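## Task

Carry the masking tape roll from the desk to the coffee table so it rests there by itself, not held up by the robot. Nothing standing on the floor may be left toppled, and the robot must not fall or finish leaning.

## Robot and tools

ROBOT. A Hello Robot Stretch 3 with one arm. It has a two-wheel base (0.33 m long, 0.34 m wide), a lift that slides up a mast, and a telescoping arm that reaches out to the robot's right side. The gripper only moves forward or back when the base drives. Turning in place pivots about the wheel midpoint, 0.05 m behind the front edge. With the arm pulled in and the wrist folded over the base, a turn sweeps a 0.28 m radius; an unfolded, level wrist reaches past that. A loose object may occasionally get a small nudge from outside.

FRAMES. Base frame: origin on the floor between the drive wheels, x forward, y left, z up. hand_pose is reported in this frame, at the point where closed fingertips meet. Odometry frame = base frame at the start of the scene; heading is positive leftward, -3.142 to 3.142.

execute_actions takes "actions", a list run in order (an empty list just reports state and images). Each action: {"robot": ..., "steps": n, "until": ...}. steps is 1 to 450 control ticks at 30 per second (default 1); {"steps": n} alone waits. "robot" can be one command, a list of up to 8 commands run in sequence (with {"pause_s": s}, max 15 s, as waits), or {"stop": true}, which brakes everything and clears the queue. A command may hold:
- "base": exactly one of {"translate_m": d} (straight drive, metres, forward positive, |d| at most 1) or {"rotate_rad": d} (turn in place, radians, left/counter-clockwise positive, |d| at most 3.2). Both are offsets measured from where the base is when that command begins. No sideways motion.
- "joints": absolute targets by name; unnamed joints keep their current goal. lift_m 0 to 1.1 (arm height on mast); arm_m 0 to 0.52 (extension); wrist_yaw_rad -1.345 to 4.42 (0 along the arm, positive toward the front, 3.0 folded over the base); wrist_pitch_rad -1.57 to 0.451 (0 level, negative tips fingers down); wrist_roll_rad -2.911 to 2.911; gripper_m -0.089 to 0.179 (wider when larger; the real fingertip gap is smaller, by about 0.007 near closed and 0.025 fully open, zero below 0.007); head_pan_rad -3.953 to 1.73 (0 forward, positive left, -1.57 faces along the arm); head_tilt_rad -1.53 to 0.419 (negative looks down).
- "contact_limits": {"arm_m": e}, effort percent 1 to 100 at which that arm motion halts; lower is gentler, too low halts immediately. It holds until the next arm_m command.
Motions started together run in parallel and keep going across later actions and while you think. A new command takes over at once and discards any older queue. Any out-of-range or malformed item rejects the entire call.
"until" ends an action early. {"robot": {"status": "ended"}} waits until nothing reads moving and no queue runs; other fields compare with [op, value] using =, !=, <, <=, >, >= (e.g. "lift_m": [">", 0.3]) or a status word. {"any": {"status": "ended"}} fires when any one motion ends. Don't wait on a reading with "="; "done" means within tolerance.

zoom_image: {"camera": one of head_camera, nav_camera, wrist_camera, "region": [x0, y0, x1, y1]} in pixels from top-left, at most 504 by 504; returns an enlarged crop of that camera's latest picture.

finished_scene: {"scene": n}, the current scene's number. Irreversible; call it only once every motion has come to rest, since braking at the end may leave things short of goal. The result reports success and gives the next task. Answering without a tool call ends everything.

SPEED. The base is fast (0.30 m/s, 1.9 rad/s) only when stowed: lift_m under 0.30, arm_m under 0.03, wrist_yaw_rad over 2.54; otherwise 0.10 m/s and 0.63 rad/s.

GRIPPING. Close by commanding gripper_m below the object's width (lower squeezes harder; too hard triggers a stall guard that weakens grip). Release by opening at least 0.02 past where the pads first touched. Neither the reading nor "done" proves a hold; check the wrist camera. To re-squeeze, send a new value.

SELF-COLLISION. Fold or unfold the wrist only with lift_m 0.32 to 0.95, wrist_pitch_rad -0.4, roll near 0. Once folded, lift may go down to 0.25. With yaw below -0.4, keep pitch at -0.5 or lower.

RESULT LINES. base_status shows progress in brackets (moved so far, of goal, from wheel counts). joint_goals, joint_status (moving, done, off_target, contact_stop, time_out, stopped, not_commanded, torque_fault), measured_speeds, motor_effort (percent, bracket = peak since last result; biased and noisy), refusals/queue/queue_left. "refused:" or "dropped:" lines name the failed goal (counting from 0); "replaced:" is informational. robot.on_its_own appears when the robot altered a goal itself, a joint is slack or its servo is off, a motor at rest shows unusual effort (likely pushing or loaded), or base_tilt has shifted 3 degrees or more. base_tilt is in degrees, forward/right positive, with a fixed offset up to about 4. lidar_m: 12 distances in metres, 30-degree sectors counter-clockwise from straight ahead (4th left, 7th behind, 10th right), in a plane 0.17 m up, so table legs show but tops do not; "-" is nothing seen. wrist_depth_mm and head_depth_mm are 7x7 median depth grids. Each result includes one image per camera.

CONTACT AND SAFETY. Lift and arm halt and go slack on firm contact (contact_stop); a slack lift can sag under load. Base, wrist and head never auto-stop, so they keep shoving. Prolonged strain switches a wrist servo off for 10 s (torque_fault); wait with steps, not until. Pushing against something rigid with the gripper above about 0.45 m can tip the robot; never push again after a contact_stop. Do not drive while holding or pressing on something fixed. If the base snags on furniture (worst when reversing), reverse the last move in small increments, free the gripper, and lower lift_m to about 0.2 if still leaning. Avoid dropping, slamming, or hitting things, and leave floor items upright.

Each tool is called after ">>>" as name(argument=value, ...), one argument or row to a line, values as JSON.

## Session

>>> execute_actions(
  actions=[],
)

Scene clock: 0.00 s.
robot.base_odometry: x=+0.000 y=+0.000 heading=+0.000 (m, m, rad; robot's odometry frame)
robot.turned_by_wheels: +0.000 (rad since the last result)
robot.turned_by_imu: +0.000 (rad since the last result)
robot.base_tilt: forward=+1.2 right=-0.5 (deg)
robot.lidar_m: 2.08 1.19 1.47 1.47 0.98 0.87 0.91 1.05 0.95 0.95 1.16 1.40
robot.head_depth_mm: 2008 2705 2712 2714 2708 2657 1956 / 1517 2829 2798 2839 2805 2408 2014 / 2036 2914 2940 2946 2940 2925 2244 / 2042 3033 3069 3084 3033 3036 2348 / 2071 2931 3097 3115 2118 3075 2206 / 2069 2511 2564 2604 1810 2527 2124 / 2023 2167 2202 2224 1786 2138 2176
robot.base_status: not_commanded
robot.joint_positions: lift_m=+0.488 arm_m=-0.001 wrist_yaw_rad=+2.914 wrist_pitch_rad=-0.367 wrist_roll_rad=-0.005 gripper_m=+0.037 head_pan_rad=+0.003 head_tilt_rad=+0.001
robot.joint_goals: lift_m=+0.488 arm_m=-0.001 wrist_yaw_rad=+2.914 wrist_pitch_rad=-0.367 wrist_roll_rad=-0.005 gripper_m=+0.037 head_pan_rad=+0.003 head_tilt_rad=+0.001
robot.joint_status: lift_m=not_commanded arm_m=not_commanded wrist_yaw_rad=not_commanded wrist_pitch_rad=not_commanded wrist_roll_rad=not_commanded gripper_m=not_commanded head_pan_rad=not_commanded head_tilt_rad=not_commanded
robot.measured_speeds: translate_m=+0.000 rotate_rad=+0.000 lift_m=+0.000 arm_m=+0.000 wrist_yaw_rad=+0.000 wrist_pitch_rad=+0.000 wrist_roll_rad=+0.000 head_pan_rad=+0.000 head_tilt_rad=+0.000
robot: refusals=0 queue=idle queue_left=0
robot.motor_effort: left_wheel=-1 right_wheel=+0 lift_m=+29 arm_m=+1 wrist_yaw_rad=+1 wrist_pitch_rad=+6 wrist_roll_rad=+0 gripper_m=+0 head_pan_rad=+0 head_tilt_rad=+2 (%)
robot.hand_pose: x=+0.0307 y=+0.0807 z=+0.5127 quat_wxyz=(+0.207, +0.703, +0.050, +0.678) (m; robot's base frame)
robot.wrist_depth_mm: - - - - - - - / - - - - - - - / - - - - - - - / 921 - - - - - - / 958 - - - - 993 989 / 862 - - 846 842 810 788 / 729 718 713 697 677 692 683
pictures: head_camera (sideways: a quarter turn clockwise sets it upright), nav_camera (sideways: a quarter turn counterclockwise sets it upright), wrist_camera
Images, in order (width x height): head_camera 896x504, nav_camera 672x504, wrist_camera 644x364.

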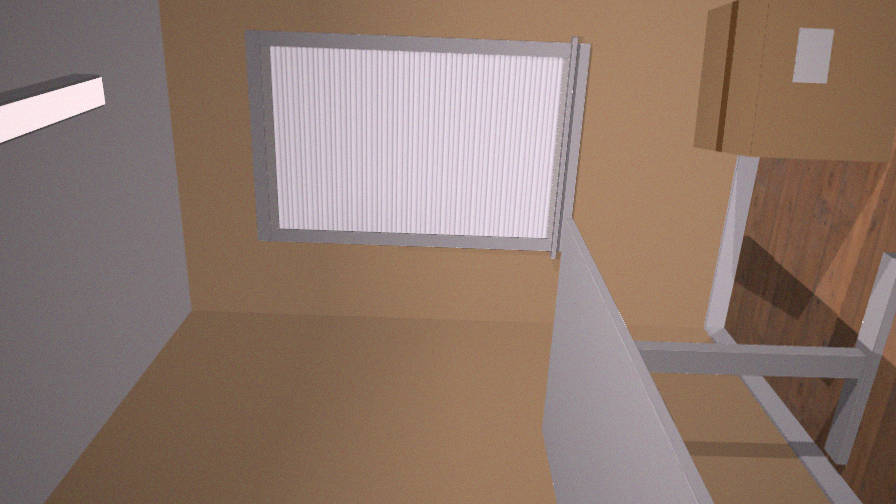

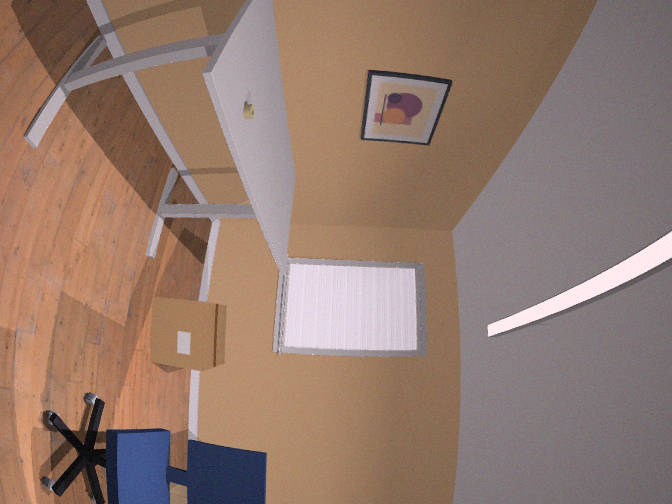

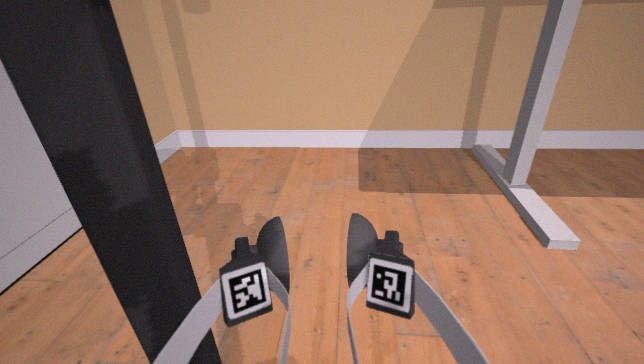

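>>> execute_actions(
  actions=[
    {"robot":{"joints":{"head_pan_rad":1.2,"head_tilt_rad":-0.6}},"steps":100,"until":{"robot":{"status":"ended"}}},
  ],
)

>>> execute_actions(
  actions=[
    {"robot":{"joints":{"head_pan_rad":-1.6,"head_tilt_rad":-0.6}},"steps":150,"until":{"robot":{"status":"ended"}}},
  ],
)

>>> execute_actions(
  actions=[
    {"robot":{"joints":{"head_pan_rad":-3.2,"head_tilt_rad":-0.6}},"steps":150,"until":{"robot":{"status":"ended"}}},
  ],
)

Scene clock: 1.37 s.
robot.base_odometry: x=+0.000 y=+0.000 heading=+0.000 (m, m, rad; robot's odometry frame)
robot.turned_by_wheels: +0.000 (rad since the last result)
robot.turned_by_imu: +0.000 (rad since the last result)
robot.base_tilt: forward=+1.2 right=-0.5 (deg)
robot.lidar_m: 2.08 1.19 1.47 1.47 0.98 0.87 0.91 1.05 0.95 0.95 1.16 1.40
robot.head_depth_mm: 1237 1364 1530 1721 1794 1487 1268 / 1243 1378 1537 1733 1810 1493 1263 / 1243 1374 1527 1738 1803 1488 1261 / 1248 1374 1526 1735 1796 1481 1261 / 1252 1374 1540 1734 1800 1474 1260 / 1252 1382 1542 1734 1788 1487 1257 / 1248 1382 1537 1749 1794 1470 1253
robot.base_status: not_commanded
robot.joint_positions: lift_m=+0.488 arm_m=-0.001 wrist_yaw_rad=+2.914 wrist_pitch_rad=-0.367 wrist_roll_rad=-0.005 gripper_m=+0.037 head_pan_rad=+1.193 head_tilt_rad=-0.592
robot.joint_goals: lift_m=+0.488 arm_m=-0.001 wrist_yaw_rad=+2.914 wrist_pitch_rad=-0.367 wrist_roll_rad=-0.005 gripper_m=+0.037 head_pan_rad=+1.200 head_tilt_rad=-0.600
robot.joint_status: lift_m=not_commanded arm_m=not_commanded wrist_yaw_rad=not_commanded wrist_pitch_rad=not_commanded wrist_roll_rad=not_commanded gripper_m=not_commanded head_pan_rad=done head_tilt_rad=done
robot.measured_speeds: translate_m=+0.000 rotate_rad=+0.000 lift_m=+0.000 arm_m=+0.000 wrist_yaw_rad=+0.000 wrist_pitch_rad=+0.000 wrist_roll_rad=+0.000 head_pan_rad=+0.000 head_tilt_rad=+0.000
robot: refusals=0 queue=done queue_left=0
robot.motor_effort: left_wheel=-1(1) right_wheel=+0(0) lift_m=+28(29) arm_m=+1(1) wrist_yaw_rad=+1(1) wrist_pitch_rad=+6(6) wrist_roll_rad=+0(0) gripper_m=+0(0) head_pan_rad=+4(43) head_tilt_rad=-4(38) (%)
robot.hand_pose: x=+0.0307 y=+0.0807 z=+0.5127 quat_wxyz=(+0.207, +0.703, +0.050, +0.678) (m; robot's base frame)
robot.wrist_depth_mm: - - - - - - - / - - - - - - - / - - - - - - - / 901 - - - - - - / 995 - - - - 996 958 / 851 - - 835 848 812 782 / 734 710 705 715 688 689 676
pictures: head_camera (sideways: a quarter turn clockwise sets it upright), nav_camera (sideways: a quarter turn counterclockwise sets it upright), wrist_camera
Images, in order (width x height): head_camera 896x504, nav_camera 672x504, wrist_camera 644x364.

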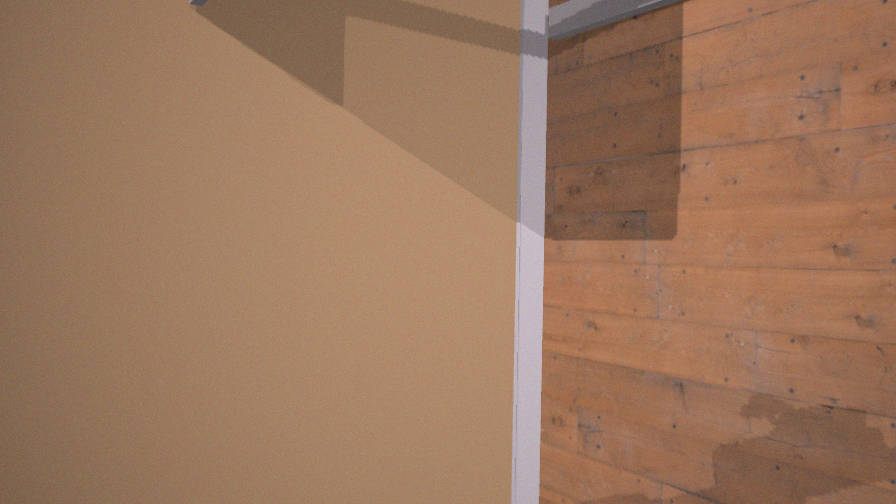

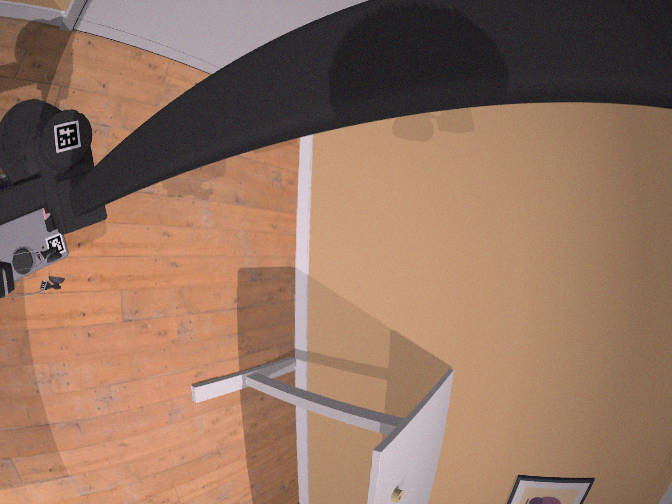

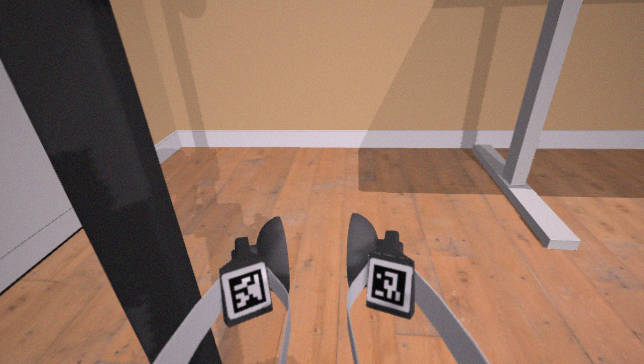

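Scene clock: 3.30 s.
robot.base_odometry: x=+0.000 y=+0.000 heading=+0.000 (m, m, rad; robot's odometry frame)
robot.turned_by_wheels: +0.000 (rad since the last result)
robot.turned_by_imu: +0.000 (rad since the last result)
robot.base_tilt: forward=+1.3 right=-0.4 (deg)
robot.lidar_m: 2.08 1.19 1.47 1.47 0.98 0.87 0.91 1.05 0.95 0.95 1.16 1.39
robot.head_depth_mm: 2788 1805 963 1025 1154 1380 1266 / 2888 3040 989 1072 1213 1410 1264 / 2968 1464 1029 1120 1283 1443 1264 / 3087 1447 1059 1175 1350 1479 1261 / 3210 1444 1088 1240 1429 1476 1260 / 3308 1435 1141 1304 1520 1486 1259 / 3462 3148 1197 1380 1681 1481 1256
robot.base_status: not_commanded
robot.joint_positions: lift_m=+0.488 arm_m=-0.001 wrist_yaw_rad=+2.914 wrist_pitch_rad=-0.367 wrist_roll_rad=-0.005 gripper_m=+0.037 head_pan_rad=-1.593 head_tilt_rad=-0.592
robot.joint_goals: lift_m=+0.488 arm_m=-0.001 wrist_yaw_rad=+2.914 wrist_pitch_rad=-0.367 wrist_roll_rad=-0.005 gripper_m=+0.037 head_pan_rad=-1.600 head_tilt_rad=-0.600
robot.joint_status: lift_m=not_commanded arm_m=not_commanded wrist_yaw_rad=not_commanded wrist_pitch_rad=not_commanded wrist_roll_rad=not_commanded gripper_m=not_commanded head_pan_rad=done head_tilt_rad=done
robot.measured_speeds: translate_m=+0.000 rotate_rad=+0.000 lift_m=+0.000 arm_m=+0.000 wrist_yaw_rad=+0.000 wrist_pitch_rad=+0.000 wrist_roll_rad=+0.000 head_pan_rad=+0.000 head_tilt_rad=+0.000
robot: refusals=0 queue=done queue_left=0
robot.motor_effort: left_wheel=-1(0) right_wheel=+0(0) lift_m=+29(29) arm_m=+1(1) wrist_yaw_rad=+0(0) wrist_pitch_rad=+6(6) wrist_roll_rad=+0(0) gripper_m=+0(0) head_pan_rad=-4(48) head_tilt_rad=-4(7) (%)
robot.hand_pose: x=+0.0307 y=+0.0807 z=+0.5127 quat_wxyz=(+0.207, +0.703, +0.050, +0.678) (m; robot's base frame)
robot.wrist_depth_mm: - - - - - - - / - - - - - - - / - - - - - - - / 901 - - - - - - / 969 - - - - - 983 / 874 - - 827 843 800 790 / 716 710 709 696 699 689 676
pictures: head_camera (sideways: a quarter turn clockwise sets it upright), nav_camera (sideways: a quarter turn counterclockwise sets it upright), wrist_camera
Images, in order (width x height): head_camera 896x504, nav_camera 672x504, wrist_camera 644x364.

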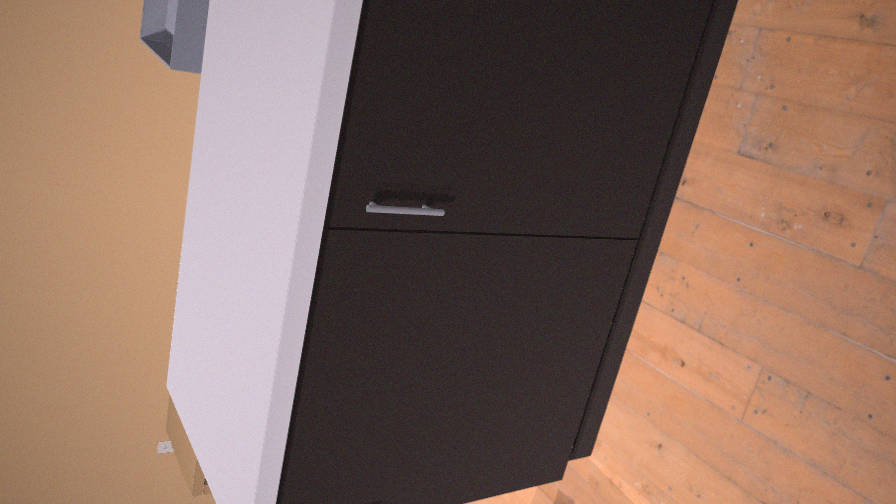

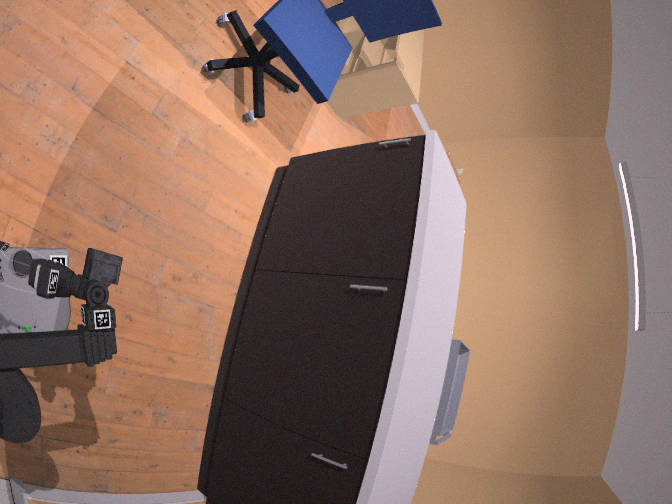

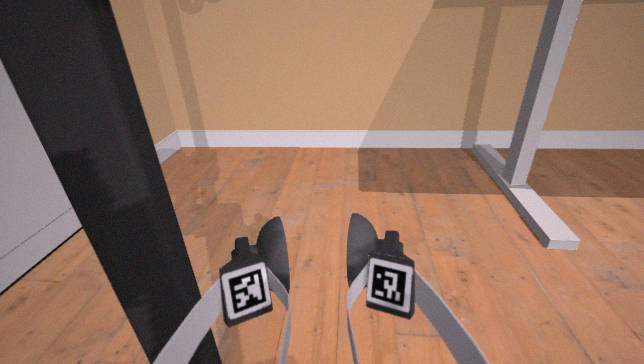

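Scene clock: 4.67 s.
robot.base_odometry: x=+0.000 y=+0.000 heading=+0.000 (m, m, rad; robot's odometry frame)
robot.turned_by_wheels: +0.000 (rad since the last result)
robot.turned_by_imu: +0.000 (rad since the last result)
robot.base_tilt: forward=+1.2 right=-0.5 (deg)
robot.lidar_m: 2.08 1.19 1.47 1.47 0.98 0.87 0.91 1.05 0.95 0.95 1.16 1.40
robot.head_depth_mm: 712 774 852 960 1080 1241 1263 / 749 821 904 1000 1132 1305 1269 / 777 852 943 1058 1212 1382 1263 / 800 883 982 1109 1271 1420 1262 / 826 915 1028 1157 1344 1458 1257 / 853 949 1067 1213 1418 1472 1260 / 888 993 1115 1281 1505 1475 1254
robot.base_status: not_commanded
robot.joint_positions: lift_m=+0.488 arm_m=-0.001 wrist_yaw_rad=+2.914 wrist_pitch_rad=-0.367 wrist_roll_rad=-0.005 gripper_m=+0.037 head_pan_rad=-3.193 head_tilt_rad=-0.592
robot.joint_goals: lift_m=+0.488 arm_m=-0.001 wrist_yaw_rad=+2.914 wrist_pitch_rad=-0.367 wrist_roll_rad=-0.005 gripper_m=+0.037 head_pan_rad=-3.200 head_tilt_rad=-0.600
robot.joint_status: lift_m=not_commanded arm_m=not_commanded wrist_yaw_rad=not_commanded wrist_pitch_rad=not_commanded wrist_roll_rad=not_commanded gripper_m=not_commanded head_pan_rad=done head_tilt_rad=done
robot.measured_speeds: translate_m=+0.000 rotate_rad=+0.000 lift_m=+0.000 arm_m=+0.000 wrist_yaw_rad=+0.000 wrist_pitch_rad=+0.000 wrist_roll_rad=+0.000 head_pan_rad=+0.000 head_tilt_rad=+0.000
robot: refusals=0 queue=done queue_left=0
robot.motor_effort: left_wheel=+0(1) right_wheel=+0(0) lift_m=+29(29) arm_m=+1(1) wrist_yaw_rad=-1(0) wrist_pitch_rad=+6(6) wrist_roll_rad=+0(0) gripper_m=+0(1) head_pan_rad=-4(46) head_tilt_rad=-4(2) (%)
robot.hand_pose: x=+0.0307 y=+0.0807 z=+0.5127 quat_wxyz=(+0.207, +0.703, +0.050, +0.678) (m; robot's base frame)
robot.wrist_depth_mm: - - - - - - - / - - - - - - - / - - - - - - - / 914 - - - - - - / 991 - - - - - 999 / 861 - - 830 862 819 792 / 734 723 706 706 703 689 682
pictures: head_camera (sideways: a quarter turn clockwise sets it upright), nav_camera (sideways: a quarter turn counterclockwise sets it upright), wrist_camera
Images, in order (width x height): head_camera 896x504, nav_camera 672x504, wrist_camera 644x364.

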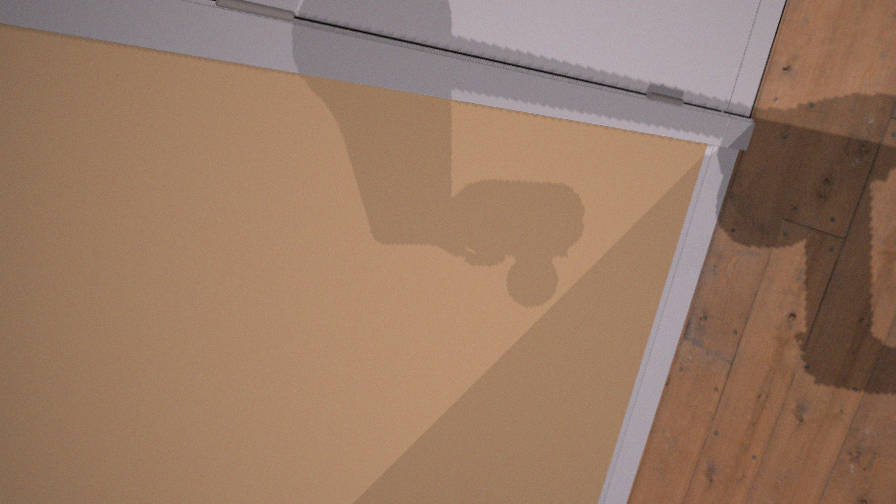

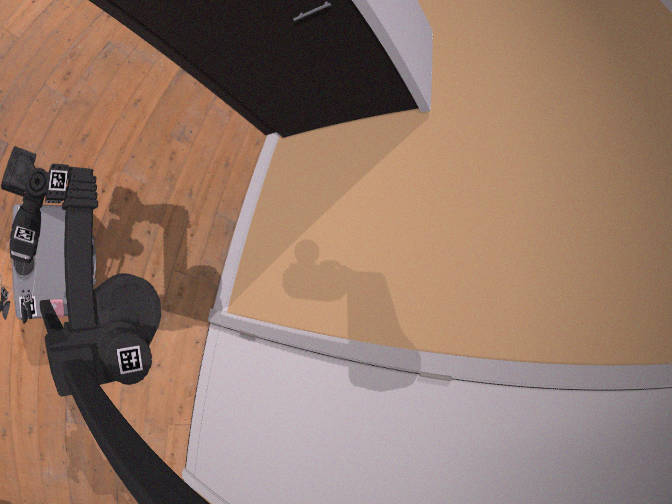

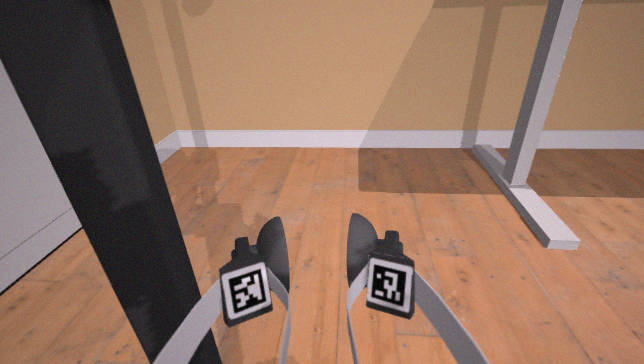

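>>> execute_actions(
  actions=[
    {"robot":{"joints":{"head_pan_rad":-0.7,"head_tilt_rad":-0.4}},"steps":150,"until":{"robot":{"status":"ended"}}},
  ],
)

>>> execute_actions(
  actions=[
    {"robot":{"joints":{"head_pan_rad":0.45,"head_tilt_rad":-0.6}},"steps":150,"until":{"robot":{"status":"ended"}}},
  ],
)

>>> execute_actions(
  actions=[
    {"robot":{"joints":{"head_pan_rad":-3.9,"head_tilt_rad":-0.2}},"steps":150,"until":{"robot":{"status":"ended"}}},
  ],
)

Scene clock: 6.60 s.
robot.base_odometry: x=+0.000 y=+0.000 heading=+0.000 (m, m, rad; robot's odometry frame)
robot.turned_by_wheels: +0.000 (rad since the last result)
robot.turned_by_imu: +0.000 (rad since the last result)
robot.base_tilt: forward=+1.2 right=-0.4 (deg)
robot.lidar_m: 2.08 1.19 1.47 1.47 0.97 0.87 0.91 1.05 0.95 0.95 1.16 1.39
robot.head_depth_mm: 2859 3152 3377 2085 2215 1769 1428 / 2791 3010 3157 2123 1591 1760 1433 / 2705 2921 1649 1739 1514 1700 1425 / 2620 2804 1609 1700 1448 1691 1423 / 2547 2739 2829 2812 2017 1740 1410 / 2452 2641 2858 2991 2230 1733 1413 / 2398 2565 2753 2829 2241 1722 1405
robot.base_status: not_commanded
robot.joint_positions: lift_m=+0.488 arm_m=-0.001 wrist_yaw_rad=+2.914 wrist_pitch_rad=-0.367 wrist_roll_rad=-0.005 gripper_m=+0.037 head_pan_rad=-0.707 head_tilt_rad=-0.409
robot.joint_goals: lift_m=+0.488 arm_m=-0.001 wrist_yaw_rad=+2.914 wrist_pitch_rad=-0.367 wrist_roll_rad=-0.005 gripper_m=+0.037 head_pan_rad=-0.700 head_tilt_rad=-0.400
robot.joint_status: lift_m=not_commanded arm_m=not_commanded wrist_yaw_rad=not_commanded wrist_pitch_rad=not_commanded wrist_roll_rad=not_commanded gripper_m=not_commanded head_pan_rad=done head_tilt_rad=done
robot.measured_speeds: translate_m=+0.000 rotate_rad=+0.000 lift_m=+0.000 arm_m=+0.000 wrist_yaw_rad=+0.000 wrist_pitch_rad=+0.000 wrist_roll_rad=+0.000 head_pan_rad=+0.000 head_tilt_rad=+0.000
robot: refusals=0 queue=done queue_left=0
robot.motor_effort: left_wheel=-1(0) right_wheel=+0(0) lift_m=+29(29) arm_m=+1(1) wrist_yaw_rad=+1(1) wrist_pitch_rad=+6(7) wrist_roll_rad=+0(0) gripper_m=+0(0) head_pan_rad=+4(45) head_tilt_rad=+4(23) (%)
robot.hand_pose: x=+0.0307 y=+0.0807 z=+0.5127 quat_wxyz=(+0.207, +0.703, +0.050, +0.678) (m; robot's base frame)
robot.wrist_depth_mm: - - - - - - - / - - - - - - - / - - - - - - - / 914 - - - - - - / 963 - - - - 977 963 / 865 - - 830 853 822 794 / 720 711 701 702 694 693 669
pictures: head_camera (sideways: a quarter turn clockwise sets it upright), nav_camera (sideways: a quarter turn counterclockwise sets it upright), wrist_camera
Images, in order (width x height): head_camera 896x504, nav_camera 672x504, wrist_camera 644x364.

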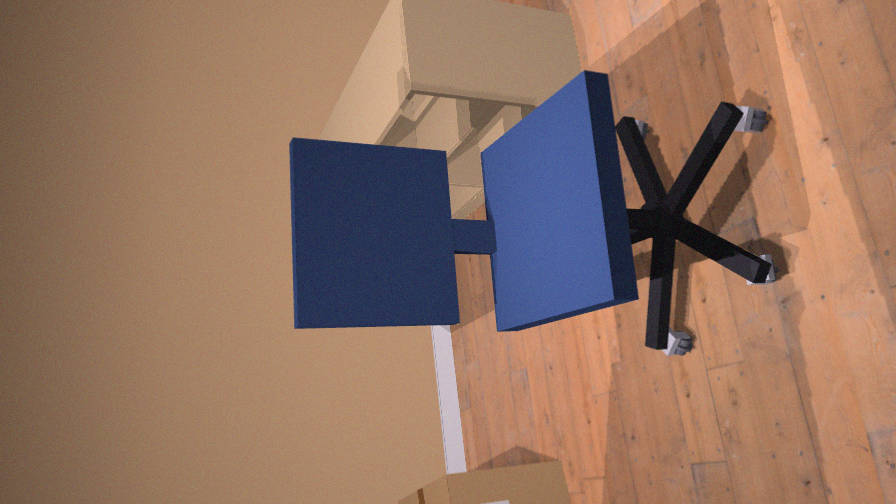

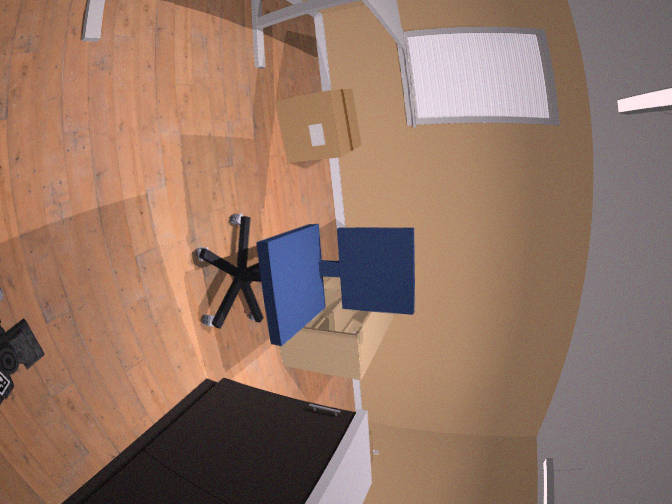

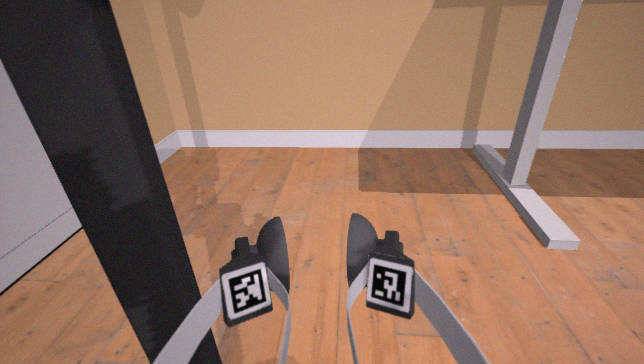

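Scene clock: 7.77 s.
robot.base_odometry: x=+0.000 y=+0.000 heading=+0.000 (m, m, rad; robot's odometry frame)
robot.turned_by_wheels: +0.000 (rad since the last result)
robot.turned_by_imu: +0.000 (rad since the last result)
robot.base_tilt: forward=+1.2 right=-0.5 (deg)
robot.lidar_m: 2.07 1.19 1.47 1.48 0.98 0.87 0.91 1.05 0.95 0.95 1.16 1.40
robot.head_depth_mm: 2251 1598 2739 2250 1812 1496 1267 / 2021 1322 2674 2308 1810 1486 1267 / 1872 1303 2357 2305 1815 1488 1261 / 1709 1298 2101 2205 1809 1491 1265 / 1560 1293 977 2108 1794 1482 1256 / 1449 1286 1221 1442 1643 1475 1260 / 1369 1283 1600 1769 1787 1474 1249
robot.base_status: not_commanded
robot.joint_positions: lift_m=+0.488 arm_m=-0.001 wrist_yaw_rad=+2.914 wrist_pitch_rad=-0.367 wrist_roll_rad=-0.005 gripper_m=+0.037 head_pan_rad=+0.443 head_tilt_rad=-0.592
robot.joint_goals: lift_m=+0.488 arm_m=-0.001 wrist_yaw_rad=+2.914 wrist_pitch_rad=-0.367 wrist_roll_rad=-0.005 gripper_m=+0.037 head_pan_rad=+0.450 head_tilt_rad=-0.600
robot.joint_status: lift_m=not_commanded arm_m=not_commanded wrist_yaw_rad=not_commanded wrist_pitch_rad=not_commanded wrist_roll_rad=not_commanded gripper_m=not_commanded head_pan_rad=done head_tilt_rad=done
robot.measured_speeds: translate_m=+0.000 rotate_rad=+0.000 lift_m=+0.000 arm_m=+0.000 wrist_yaw_rad=+0.000 wrist_pitch_rad=+0.000 wrist_roll_rad=+0.000 head_pan_rad=+0.000 head_tilt_rad=+0.000
robot: refusals=0 queue=done queue_left=0
robot.motor_effort: left_wheel=+0(1) right_wheel=+0(0) lift_m=+28(29) arm_m=+1(1) wrist_yaw_rad=+0(0) wrist_pitch_rad=+6(6) wrist_roll_rad=+0(0) gripper_m=+0(0) head_pan_rad=+4(46) head_tilt_rad=-4(23) (%)
robot.hand_pose: x=+0.0307 y=+0.0807 z=+0.5127 quat_wxyz=(+0.207, +0.703, +0.050, +0.678) (m; robot's base frame)
robot.wrist_depth_mm: - - - - - - - / - - - - - - - / - - - - - - - / 927 - - - - - - / 969 - - - - 996 953 / 865 - - 830 858 815 814 / 729 713 702 702 689 673 683
pictures: head_camera (sideways: a quarter turn clockwise sets it upright), nav_camera (sideways: a quarter turn counterclockwise sets it upright), wrist_camera
Images, in order (width x height): head_camera 896x504, nav_camera 672x504, wrist_camera 644x364.

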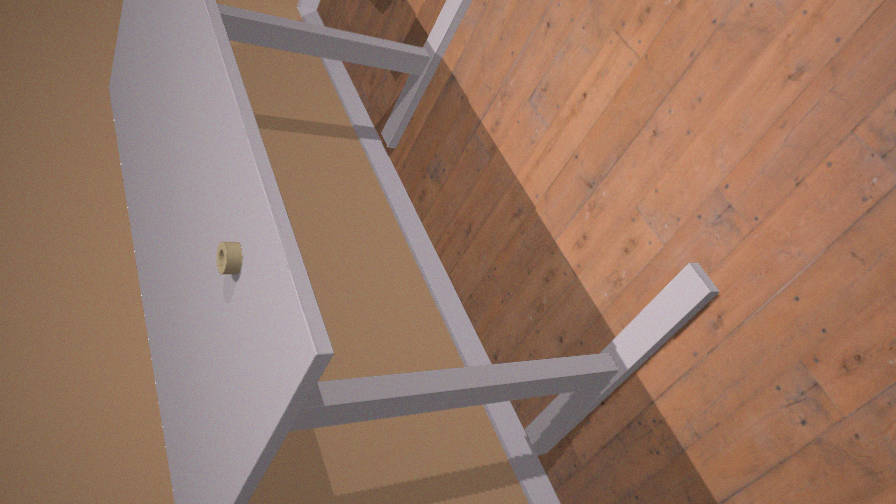

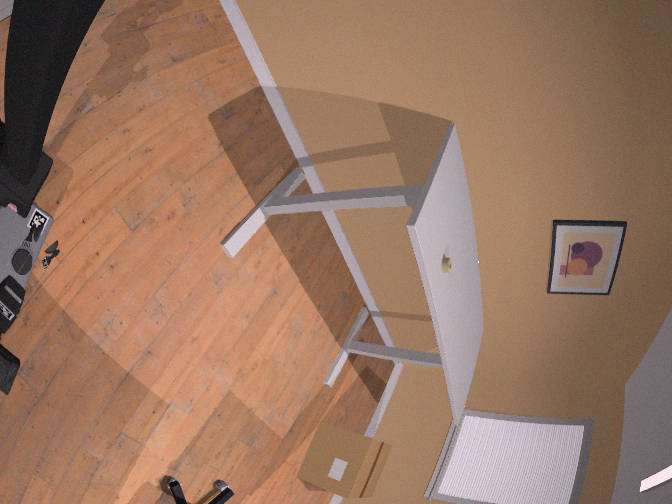

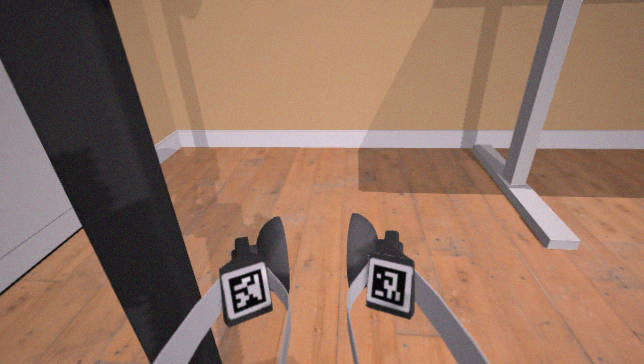

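Scene clock: 10.43 s.
robot.base_odometry: x=+0.000 y=+0.000 heading=+0.000 (m, m, rad; robot's odometry frame)
robot.turned_by_wheels: +0.000 (rad since the last result)
robot.turned_by_imu: +0.000 (rad since the last result)
robot.base_tilt: forward=+1.2 right=-0.5 (deg)
robot.lidar_m: 2.08 1.19 1.47 1.47 0.98 0.87 0.91 1.05 0.95 0.95 1.16 1.40
robot.head_depth_mm: 913 - - - - - - / 887 925 971 1013 1062 1124 1177 / 853 888 931 975 1021 1080 1136 / 818 854 891 934 977 1027 1078 / 794 823 858 896 939 983 1031 / 765 794 826 861 896 939 985 / 737 767 795 829 863 905 943
robot.base_status: not_commanded
robot.joint_positions: lift_m=+0.488 arm_m=-0.001 wrist_yaw_rad=+2.914 wrist_pitch_rad=-0.367 wrist_roll_rad=-0.005 gripper_m=+0.037 head_pan_rad=-3.893 head_tilt_rad=-0.211
robot.joint_goals: lift_m=+0.488 arm_m=-0.001 wrist_yaw_rad=+2.914 wrist_pitch_rad=-0.367 wrist_roll_rad=-0.005 gripper_m=+0.037 head_pan_rad=-3.900 head_tilt_rad=-0.200
robot.joint_status: lift_m=not_commanded arm_m=not_commanded wrist_yaw_rad=not_commanded wrist_pitch_rad=not_commanded wrist_roll_rad=not_commanded gripper_m=not_commanded head_pan_rad=done head_tilt_rad=done
robot.measured_speeds: translate_m=+0.000 rotate_rad=+0.000 lift_m=+0.000 arm_m=+0.000 wrist_yaw_rad=+0.000 wrist_pitch_rad=+0.000 wrist_roll_rad=+0.000 head_pan_rad=+0.000 head_tilt_rad=+0.000
robot: refusals=0 queue=done queue_left=0
robot.motor_effort: left_wheel=-1(1) right_wheel=+0(0) lift_m=+29(29) arm_m=+1(1) wrist_yaw_rad=+1(0) wrist_pitch_rad=+6(6) wrist_roll_rad=+0(0) gripper_m=+0(0) head_pan_rad=-4(48) head_tilt_rad=+6(34) (%)
robot.hand_pose: x=+0.0307 y=+0.0807 z=+0.5127 quat_wxyz=(+0.207, +0.703, +0.050, +0.678) (m; robot's base frame)
robot.wrist_depth_mm: - - - - - - - / - - - - - - - / - - - - - - - / 931 - - - - - - / 966 - - - - 995 983 / 876 - - 840 863 807 806 / 721 720 698 698 691 685 680
pictures: head_camera (sideways: a quarter turn clockwise sets it upright), nav_camera (sideways: a quarter turn counterclockwise sets it upright), wrist_camera
Images, in order (width x height): head_camera 896x504, nav_camera 672x504, wrist_camera 644x364.

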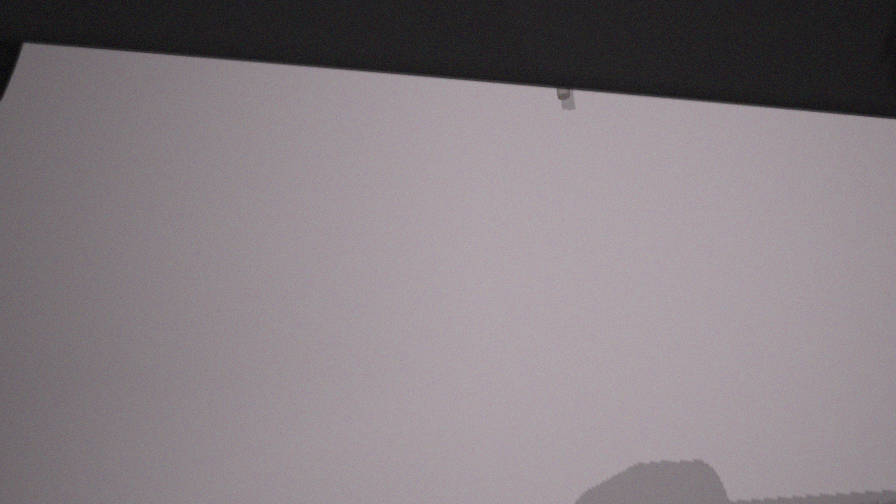

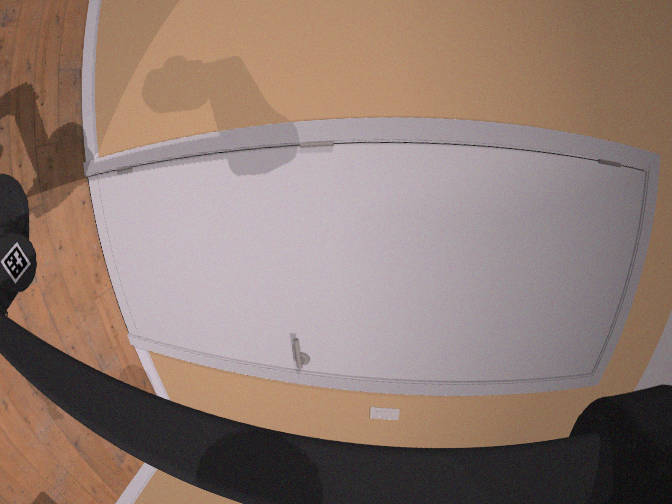

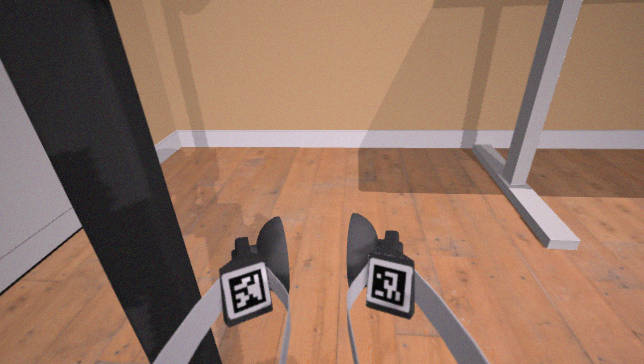

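>>> execute_actions(
  actions=[
    {"robot":[{"joints":{"lift_m":0.28,"wrist_pitch_rad":-0.4,"head_pan_rad":-1.57,"head_tilt_rad":-0.2}},{"base":{"rotate_rad":-1.87}},{"base":{"translate_m":-0.7}},{"joints":{"lift_m":0.9}},{"joints":{"wrist_yaw_rad":0,"wrist_pitch_rad":0,"gripper_m":0.12}}],"steps":450,"until":{"robot":{"status":"ended"}}},
    {"steps":300,"until":{"robot":{"status":"ended"}}},
  ],
)

Scene clock: 29.07 s.
robot.base_odometry: x=+0.206 y=+0.669 heading=-1.870 (m, m, rad; robot's odometry frame)
robot.turned_by_wheels: -1.870 (rad since the last result)
robot.turned_by_imu: -1.865 (rad since the last result)
robot.base_tilt: forward=+1.2 right=-0.5 (deg)
robot.lidar_m: 1.65 1.74 2.15 1.90 1.03 0.78 0.77 0.81 0.88 0.84 0.89 1.30
robot.head_depth_mm: 725 757 788 821 857 895 935 / 710 738 766 801 843 888 921 / 722 751 782 815 847 886 929 / 730 761 789 822 854 898 943 / 733 764 797 830 870 907 944 / 740 769 801 839 874 917 964 / 747 773 809 846 882 927 975
robot.base_status: done (translate_m -0.7000 of -0.7000)
robot.joint_positions: lift_m=+0.900 arm_m=-0.001 wrist_yaw_rad=+0.004 wrist_pitch_rad=-0.024 wrist_roll_rad=-0.005 gripper_m=+0.120 head_pan_rad=-1.577 head_tilt_rad=-0.210
robot.joint_goals: lift_m=+0.900 arm_m=-0.001 wrist_yaw_rad=+0.000 wrist_pitch_rad=+0.000 wrist_roll_rad=-0.005 gripper_m=+0.120 head_pan_rad=-1.570 head_tilt_rad=-0.200
robot.joint_status: lift_m=done arm_m=not_commanded wrist_yaw_rad=done wrist_pitch_rad=done wrist_roll_rad=not_commanded gripper_m=done head_pan_rad=done head_tilt_rad=done
robot.measured_speeds: translate_m=+0.000 rotate_rad=+0.000 lift_m=+0.000 arm_m=+0.000 wrist_yaw_rad=+0.000 wrist_pitch_rad=+0.000 wrist_roll_rad=+0.000 head_pan_rad=+0.000 head_tilt_rad=+0.000
robot: refusals=0 queue=done queue_left=0
robot.motor_effort: left_wheel=+4(16) right_wheel=-2(7) lift_m=+34(36) arm_m=+0(1) wrist_yaw_rad=-3(2) wrist_pitch_rad=+9(9) wrist_roll_rad=+0(0) gripper_m=+1(81) head_pan_rad=+4(42) head_tilt_rad=+5(6) (%)
robot.hand_pose: x=-0.0205 y=-0.3995 z=+1.0082 quat_wxyz=(+0.709, +0.010, -0.705, -0.008) (m; robot's base frame)
robot.wrist_depth_mm: 590 580 578 571 584 577 574 / 607 606 590 577 585 589 584 / 630 621 610 609 606 607 607 / 640 635 620 620 627 620 619 / 658 651 644 632 643 647 634 / 673 670 672 658 671 657 655 / 710 694 685 662 669 681 653
pictures: head_camera (sideways: a quarter turn clockwise sets it upright), nav_camera (sideways: a quarter turn counterclockwise sets it upright), wrist_camera
Images, in order (width x height): head_camera 896x504, nav_camera 672x504, wrist_camera 644x364.

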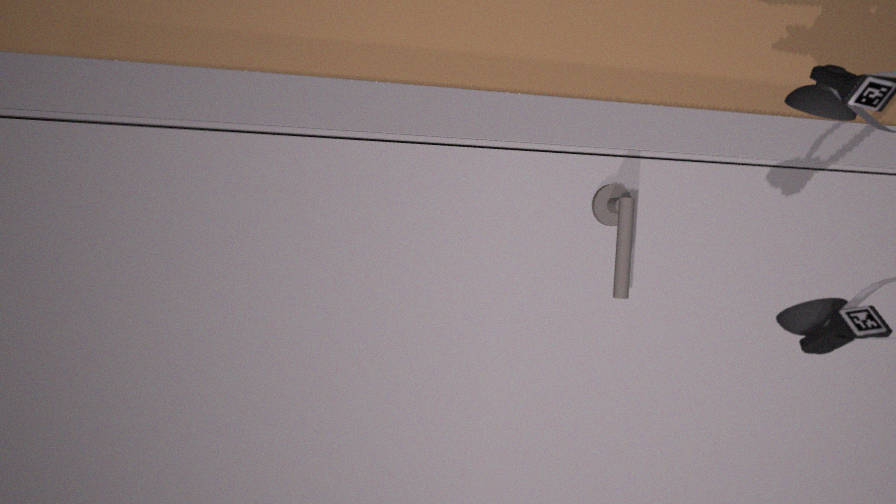

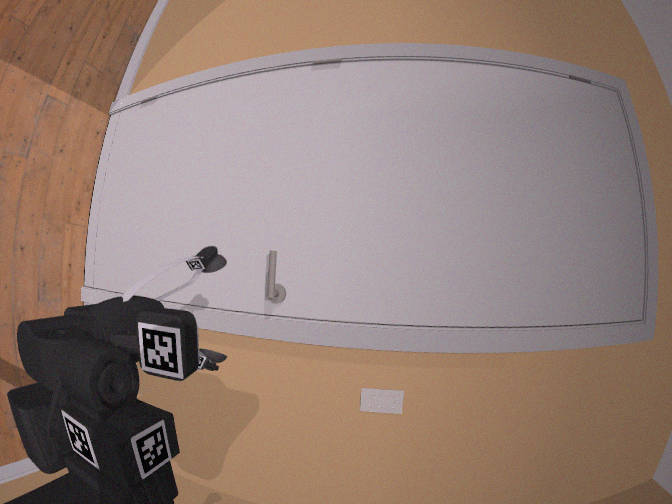

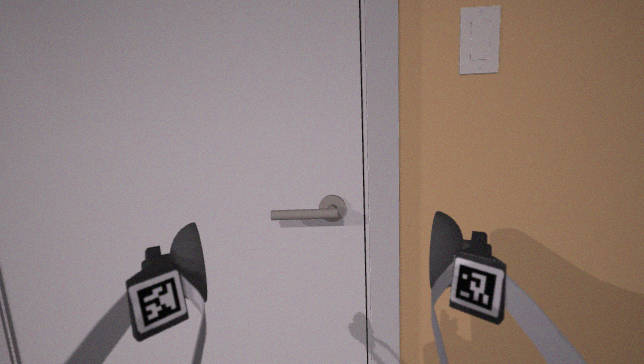

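>>> execute_actions(
  actions=[
    {"robot":{"base":{"translate_m":0.045},"joints":{"wrist_roll_rad":1.57,"arm_m":0.25,"gripper_m":0.1,"head_tilt_rad":-0.5}},"steps":450,"until":{"robot":{"status":"ended"}}},
  ],
)

Scene clock: 32.17 s.
robot.base_odometry: x=+0.193 y=+0.626 heading=-1.870 (m, m, rad; robot's odometry frame)
robot.turned_by_wheels: +0.000 (rad since the last result)
robot.turned_by_imu: +0.000 (rad since the last result)
robot.base_tilt: forward=+1.2 right=-0.4 (deg)
robot.lidar_m: 1.60 1.69 1.78 1.91 1.09 0.83 0.81 0.85 0.89 0.85 0.89 1.31
robot.head_depth_mm: 674 741 820 885 - 1165 1286 / 688 748 812 - - 1134 1281 / 695 755 822 864 - 1146 1274 / 700 763 833 905 1052 1161 1280 / 706 765 843 931 1037 1177 1298 / 711 775 847 942 1050 1189 1300 / 719 782 857 950 1063 1209 1308
robot.base_status: done (translate_m +0.0450 of +0.0450)
robot.joint_positions: lift_m=+0.900 arm_m=+0.250 wrist_yaw_rad=+0.003 wrist_pitch_rad=-0.023 wrist_roll_rad=+1.570 gripper_m=+0.100 head_pan_rad=-1.577 head_tilt_rad=-0.494
robot.joint_goals: lift_m=+0.900 arm_m=+0.250 wrist_yaw_rad=+0.000 wrist_pitch_rad=+0.000 wrist_roll_rad=+1.570 gripper_m=+0.100 head_pan_rad=-1.570 head_tilt_rad=-0.500
robot.joint_status: lift_m=done arm_m=done wrist_yaw_rad=done wrist_pitch_rad=done wrist_roll_rad=done gripper_m=done head_pan_rad=done head_tilt_rad=done
robot.measured_speeds: translate_m=+0.000 rotate_rad=+0.000 lift_m=+0.000 arm_m=+0.000 wrist_yaw_rad=+0.000 wrist_pitch_rad=+0.000 wrist_roll_rad=+0.000 head_pan_rad=+0.000 head_tilt_rad=+0.000
robot: refusals=0 queue=done queue_left=0
robot.motor_effort: left_wheel=+4(12) right_wheel=-2(3) lift_m=+34(34) arm_m=+4(2) wrist_yaw_rad=-1(3) wrist_pitch_rad=+9(9) wrist_roll_rad=+0(3) gripper_m=+0(73) head_pan_rad=+4(4) head_tilt_rad=-3(31) (%)
robot.hand_pose: x=-0.0207 y=-0.6503 z=+1.0082 quat_wxyz=(+0.001, +0.001, -1.000, -0.012) (m; robot's base frame)
robot.wrist_depth_mm: 305 310 313 317 318 321 325 / 330 333 337 339 338 342 348 / 341 341 348 349 350 355 360 / 350 353 360 360 360 367 377 / 359 362 369 376 370 376 388 / 372 373 383 386 388 394 397 / 387 394 394 402 408 411 416
pictures: head_camera (sideways: a quarter turn clockwise sets it upright), nav_camera (sideways: a quarter turn counterclockwise sets it upright), wrist_camera
Images, in order (width x height): head_camera 896x504, nav_camera 672x504, wrist_camera 644x364.

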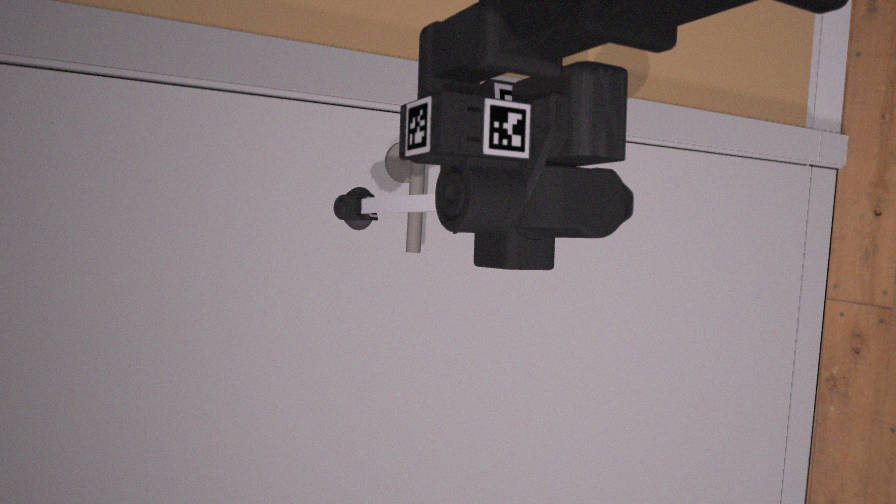

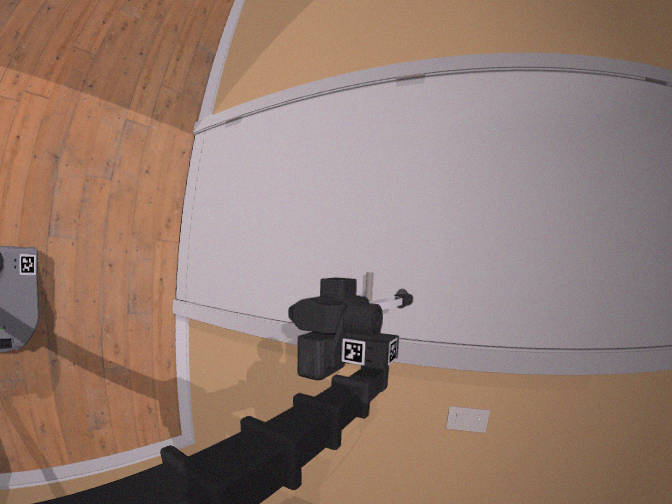

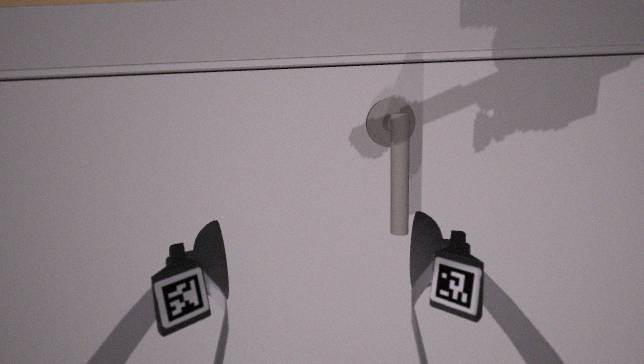

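>>> execute_actions(
  actions=[
    {"robot":{"base":{"translate_m":-0.025},"joints":{"lift_m":0.85,"arm_m":0.31}},"steps":450,"until":{"robot":{"status":"ended"}}},
  ],
)

Scene clock: 34.50 s.
robot.base_odometry: x=+0.200 y=+0.650 heading=-1.870 (m, m, rad; robot's odometry frame)
robot.turned_by_wheels: +0.000 (rad since the last result)
robot.turned_by_imu: +0.000 (rad since the last result)
robot.base_tilt: forward=+1.2 right=-0.5 (deg)
robot.lidar_m: 1.63 1.72 1.81 1.90 1.06 0.80 0.79 0.83 0.88 0.84 0.89 1.30
robot.head_depth_mm: 681 748 826 902 - - 1282 / 689 744 809 864 - 1152 1278 / 693 753 822 868 - 1143 1274 / 700 759 827 910 1043 1158 1283 / 705 766 839 927 1036 1173 1302 / 710 774 849 937 1052 1188 1296 / 716 780 851 946 1062 1209 1307
robot.base_status: done (translate_m -0.0250 of -0.0250)
robot.joint_positions: lift_m=+0.850 arm_m=+0.310 wrist_yaw_rad=+0.002 wrist_pitch_rad=-0.023 wrist_roll_rad=+1.570 gripper_m=+0.100 head_pan_rad=-1.577 head_tilt_rad=-0.494
robot.joint_goals: lift_m=+0.850 arm_m=+0.310 wrist_yaw_rad=+0.000 wrist_pitch_rad=+0.000 wrist_roll_rad=+1.570 gripper_m=+0.100 head_pan_rad=-1.570 head_tilt_rad=-0.500
robot.joint_status: lift_m=done arm_m=done wrist_yaw_rad=done wrist_pitch_rad=done wrist_roll_rad=done gripper_m=done head_pan_rad=done head_tilt_rad=done
robot.measured_speeds: translate_m=+0.000 rotate_rad=+0.000 lift_m=+0.000 arm_m=+0.000 wrist_yaw_rad=+0.000 wrist_pitch_rad=+0.000 wrist_roll_rad=+0.000 head_pan_rad=+0.000 head_tilt_rad=+0.000
robot: refusals=0 queue=done queue_left=0
robot.motor_effort: left_wheel=+3(6) right_wheel=-2(4) lift_m=+23(34) arm_m=+4(6) wrist_yaw_rad=-1(2) wrist_pitch_rad=+9(9) wrist_roll_rad=+0(0) gripper_m=+0(0) head_pan_rad=+4(4) head_tilt_rad=-3(4) (%)
robot.hand_pose: x=-0.0207 y=-0.7103 z=+0.9587 quat_wxyz=(+0.001, +0.001, -1.000, -0.012) (m; robot's base frame)
robot.wrist_depth_mm: 252 252 257 257 262 263 264 / 256 260 268 271 281 283 287 / 280 282 284 286 289 292 296 / 287 290 293 294 300 303 305 / 297 300 300 306 308 314 316 / 305 311 314 317 320 323 328 / 321 322 322 330 335 338 340
pictures: head_camera (sideways: a quarter turn clockwise sets it upright), nav_camera (sideways: a quarter turn counterclockwise sets it upright), wrist_camera
Images, in order (width x height): head_camera 896x504, nav_camera 672x504, wrist_camera 644x364.

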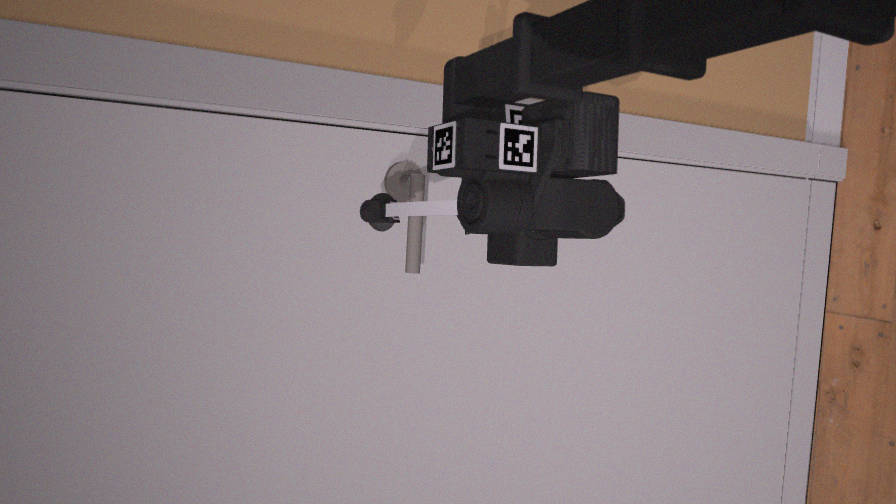

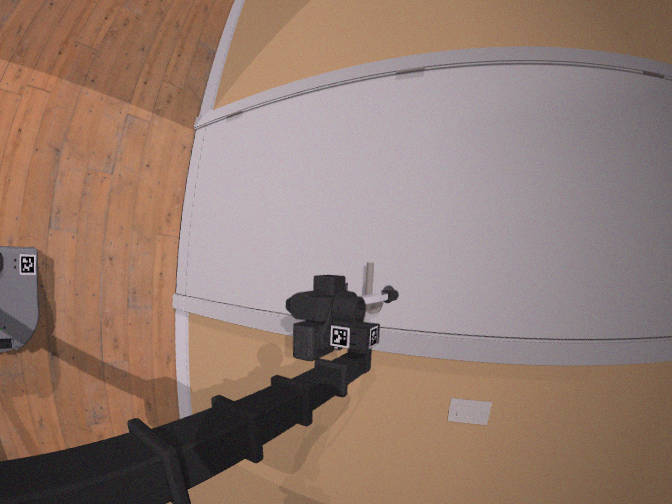

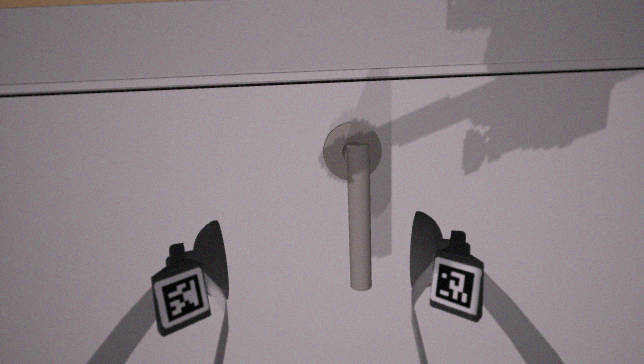

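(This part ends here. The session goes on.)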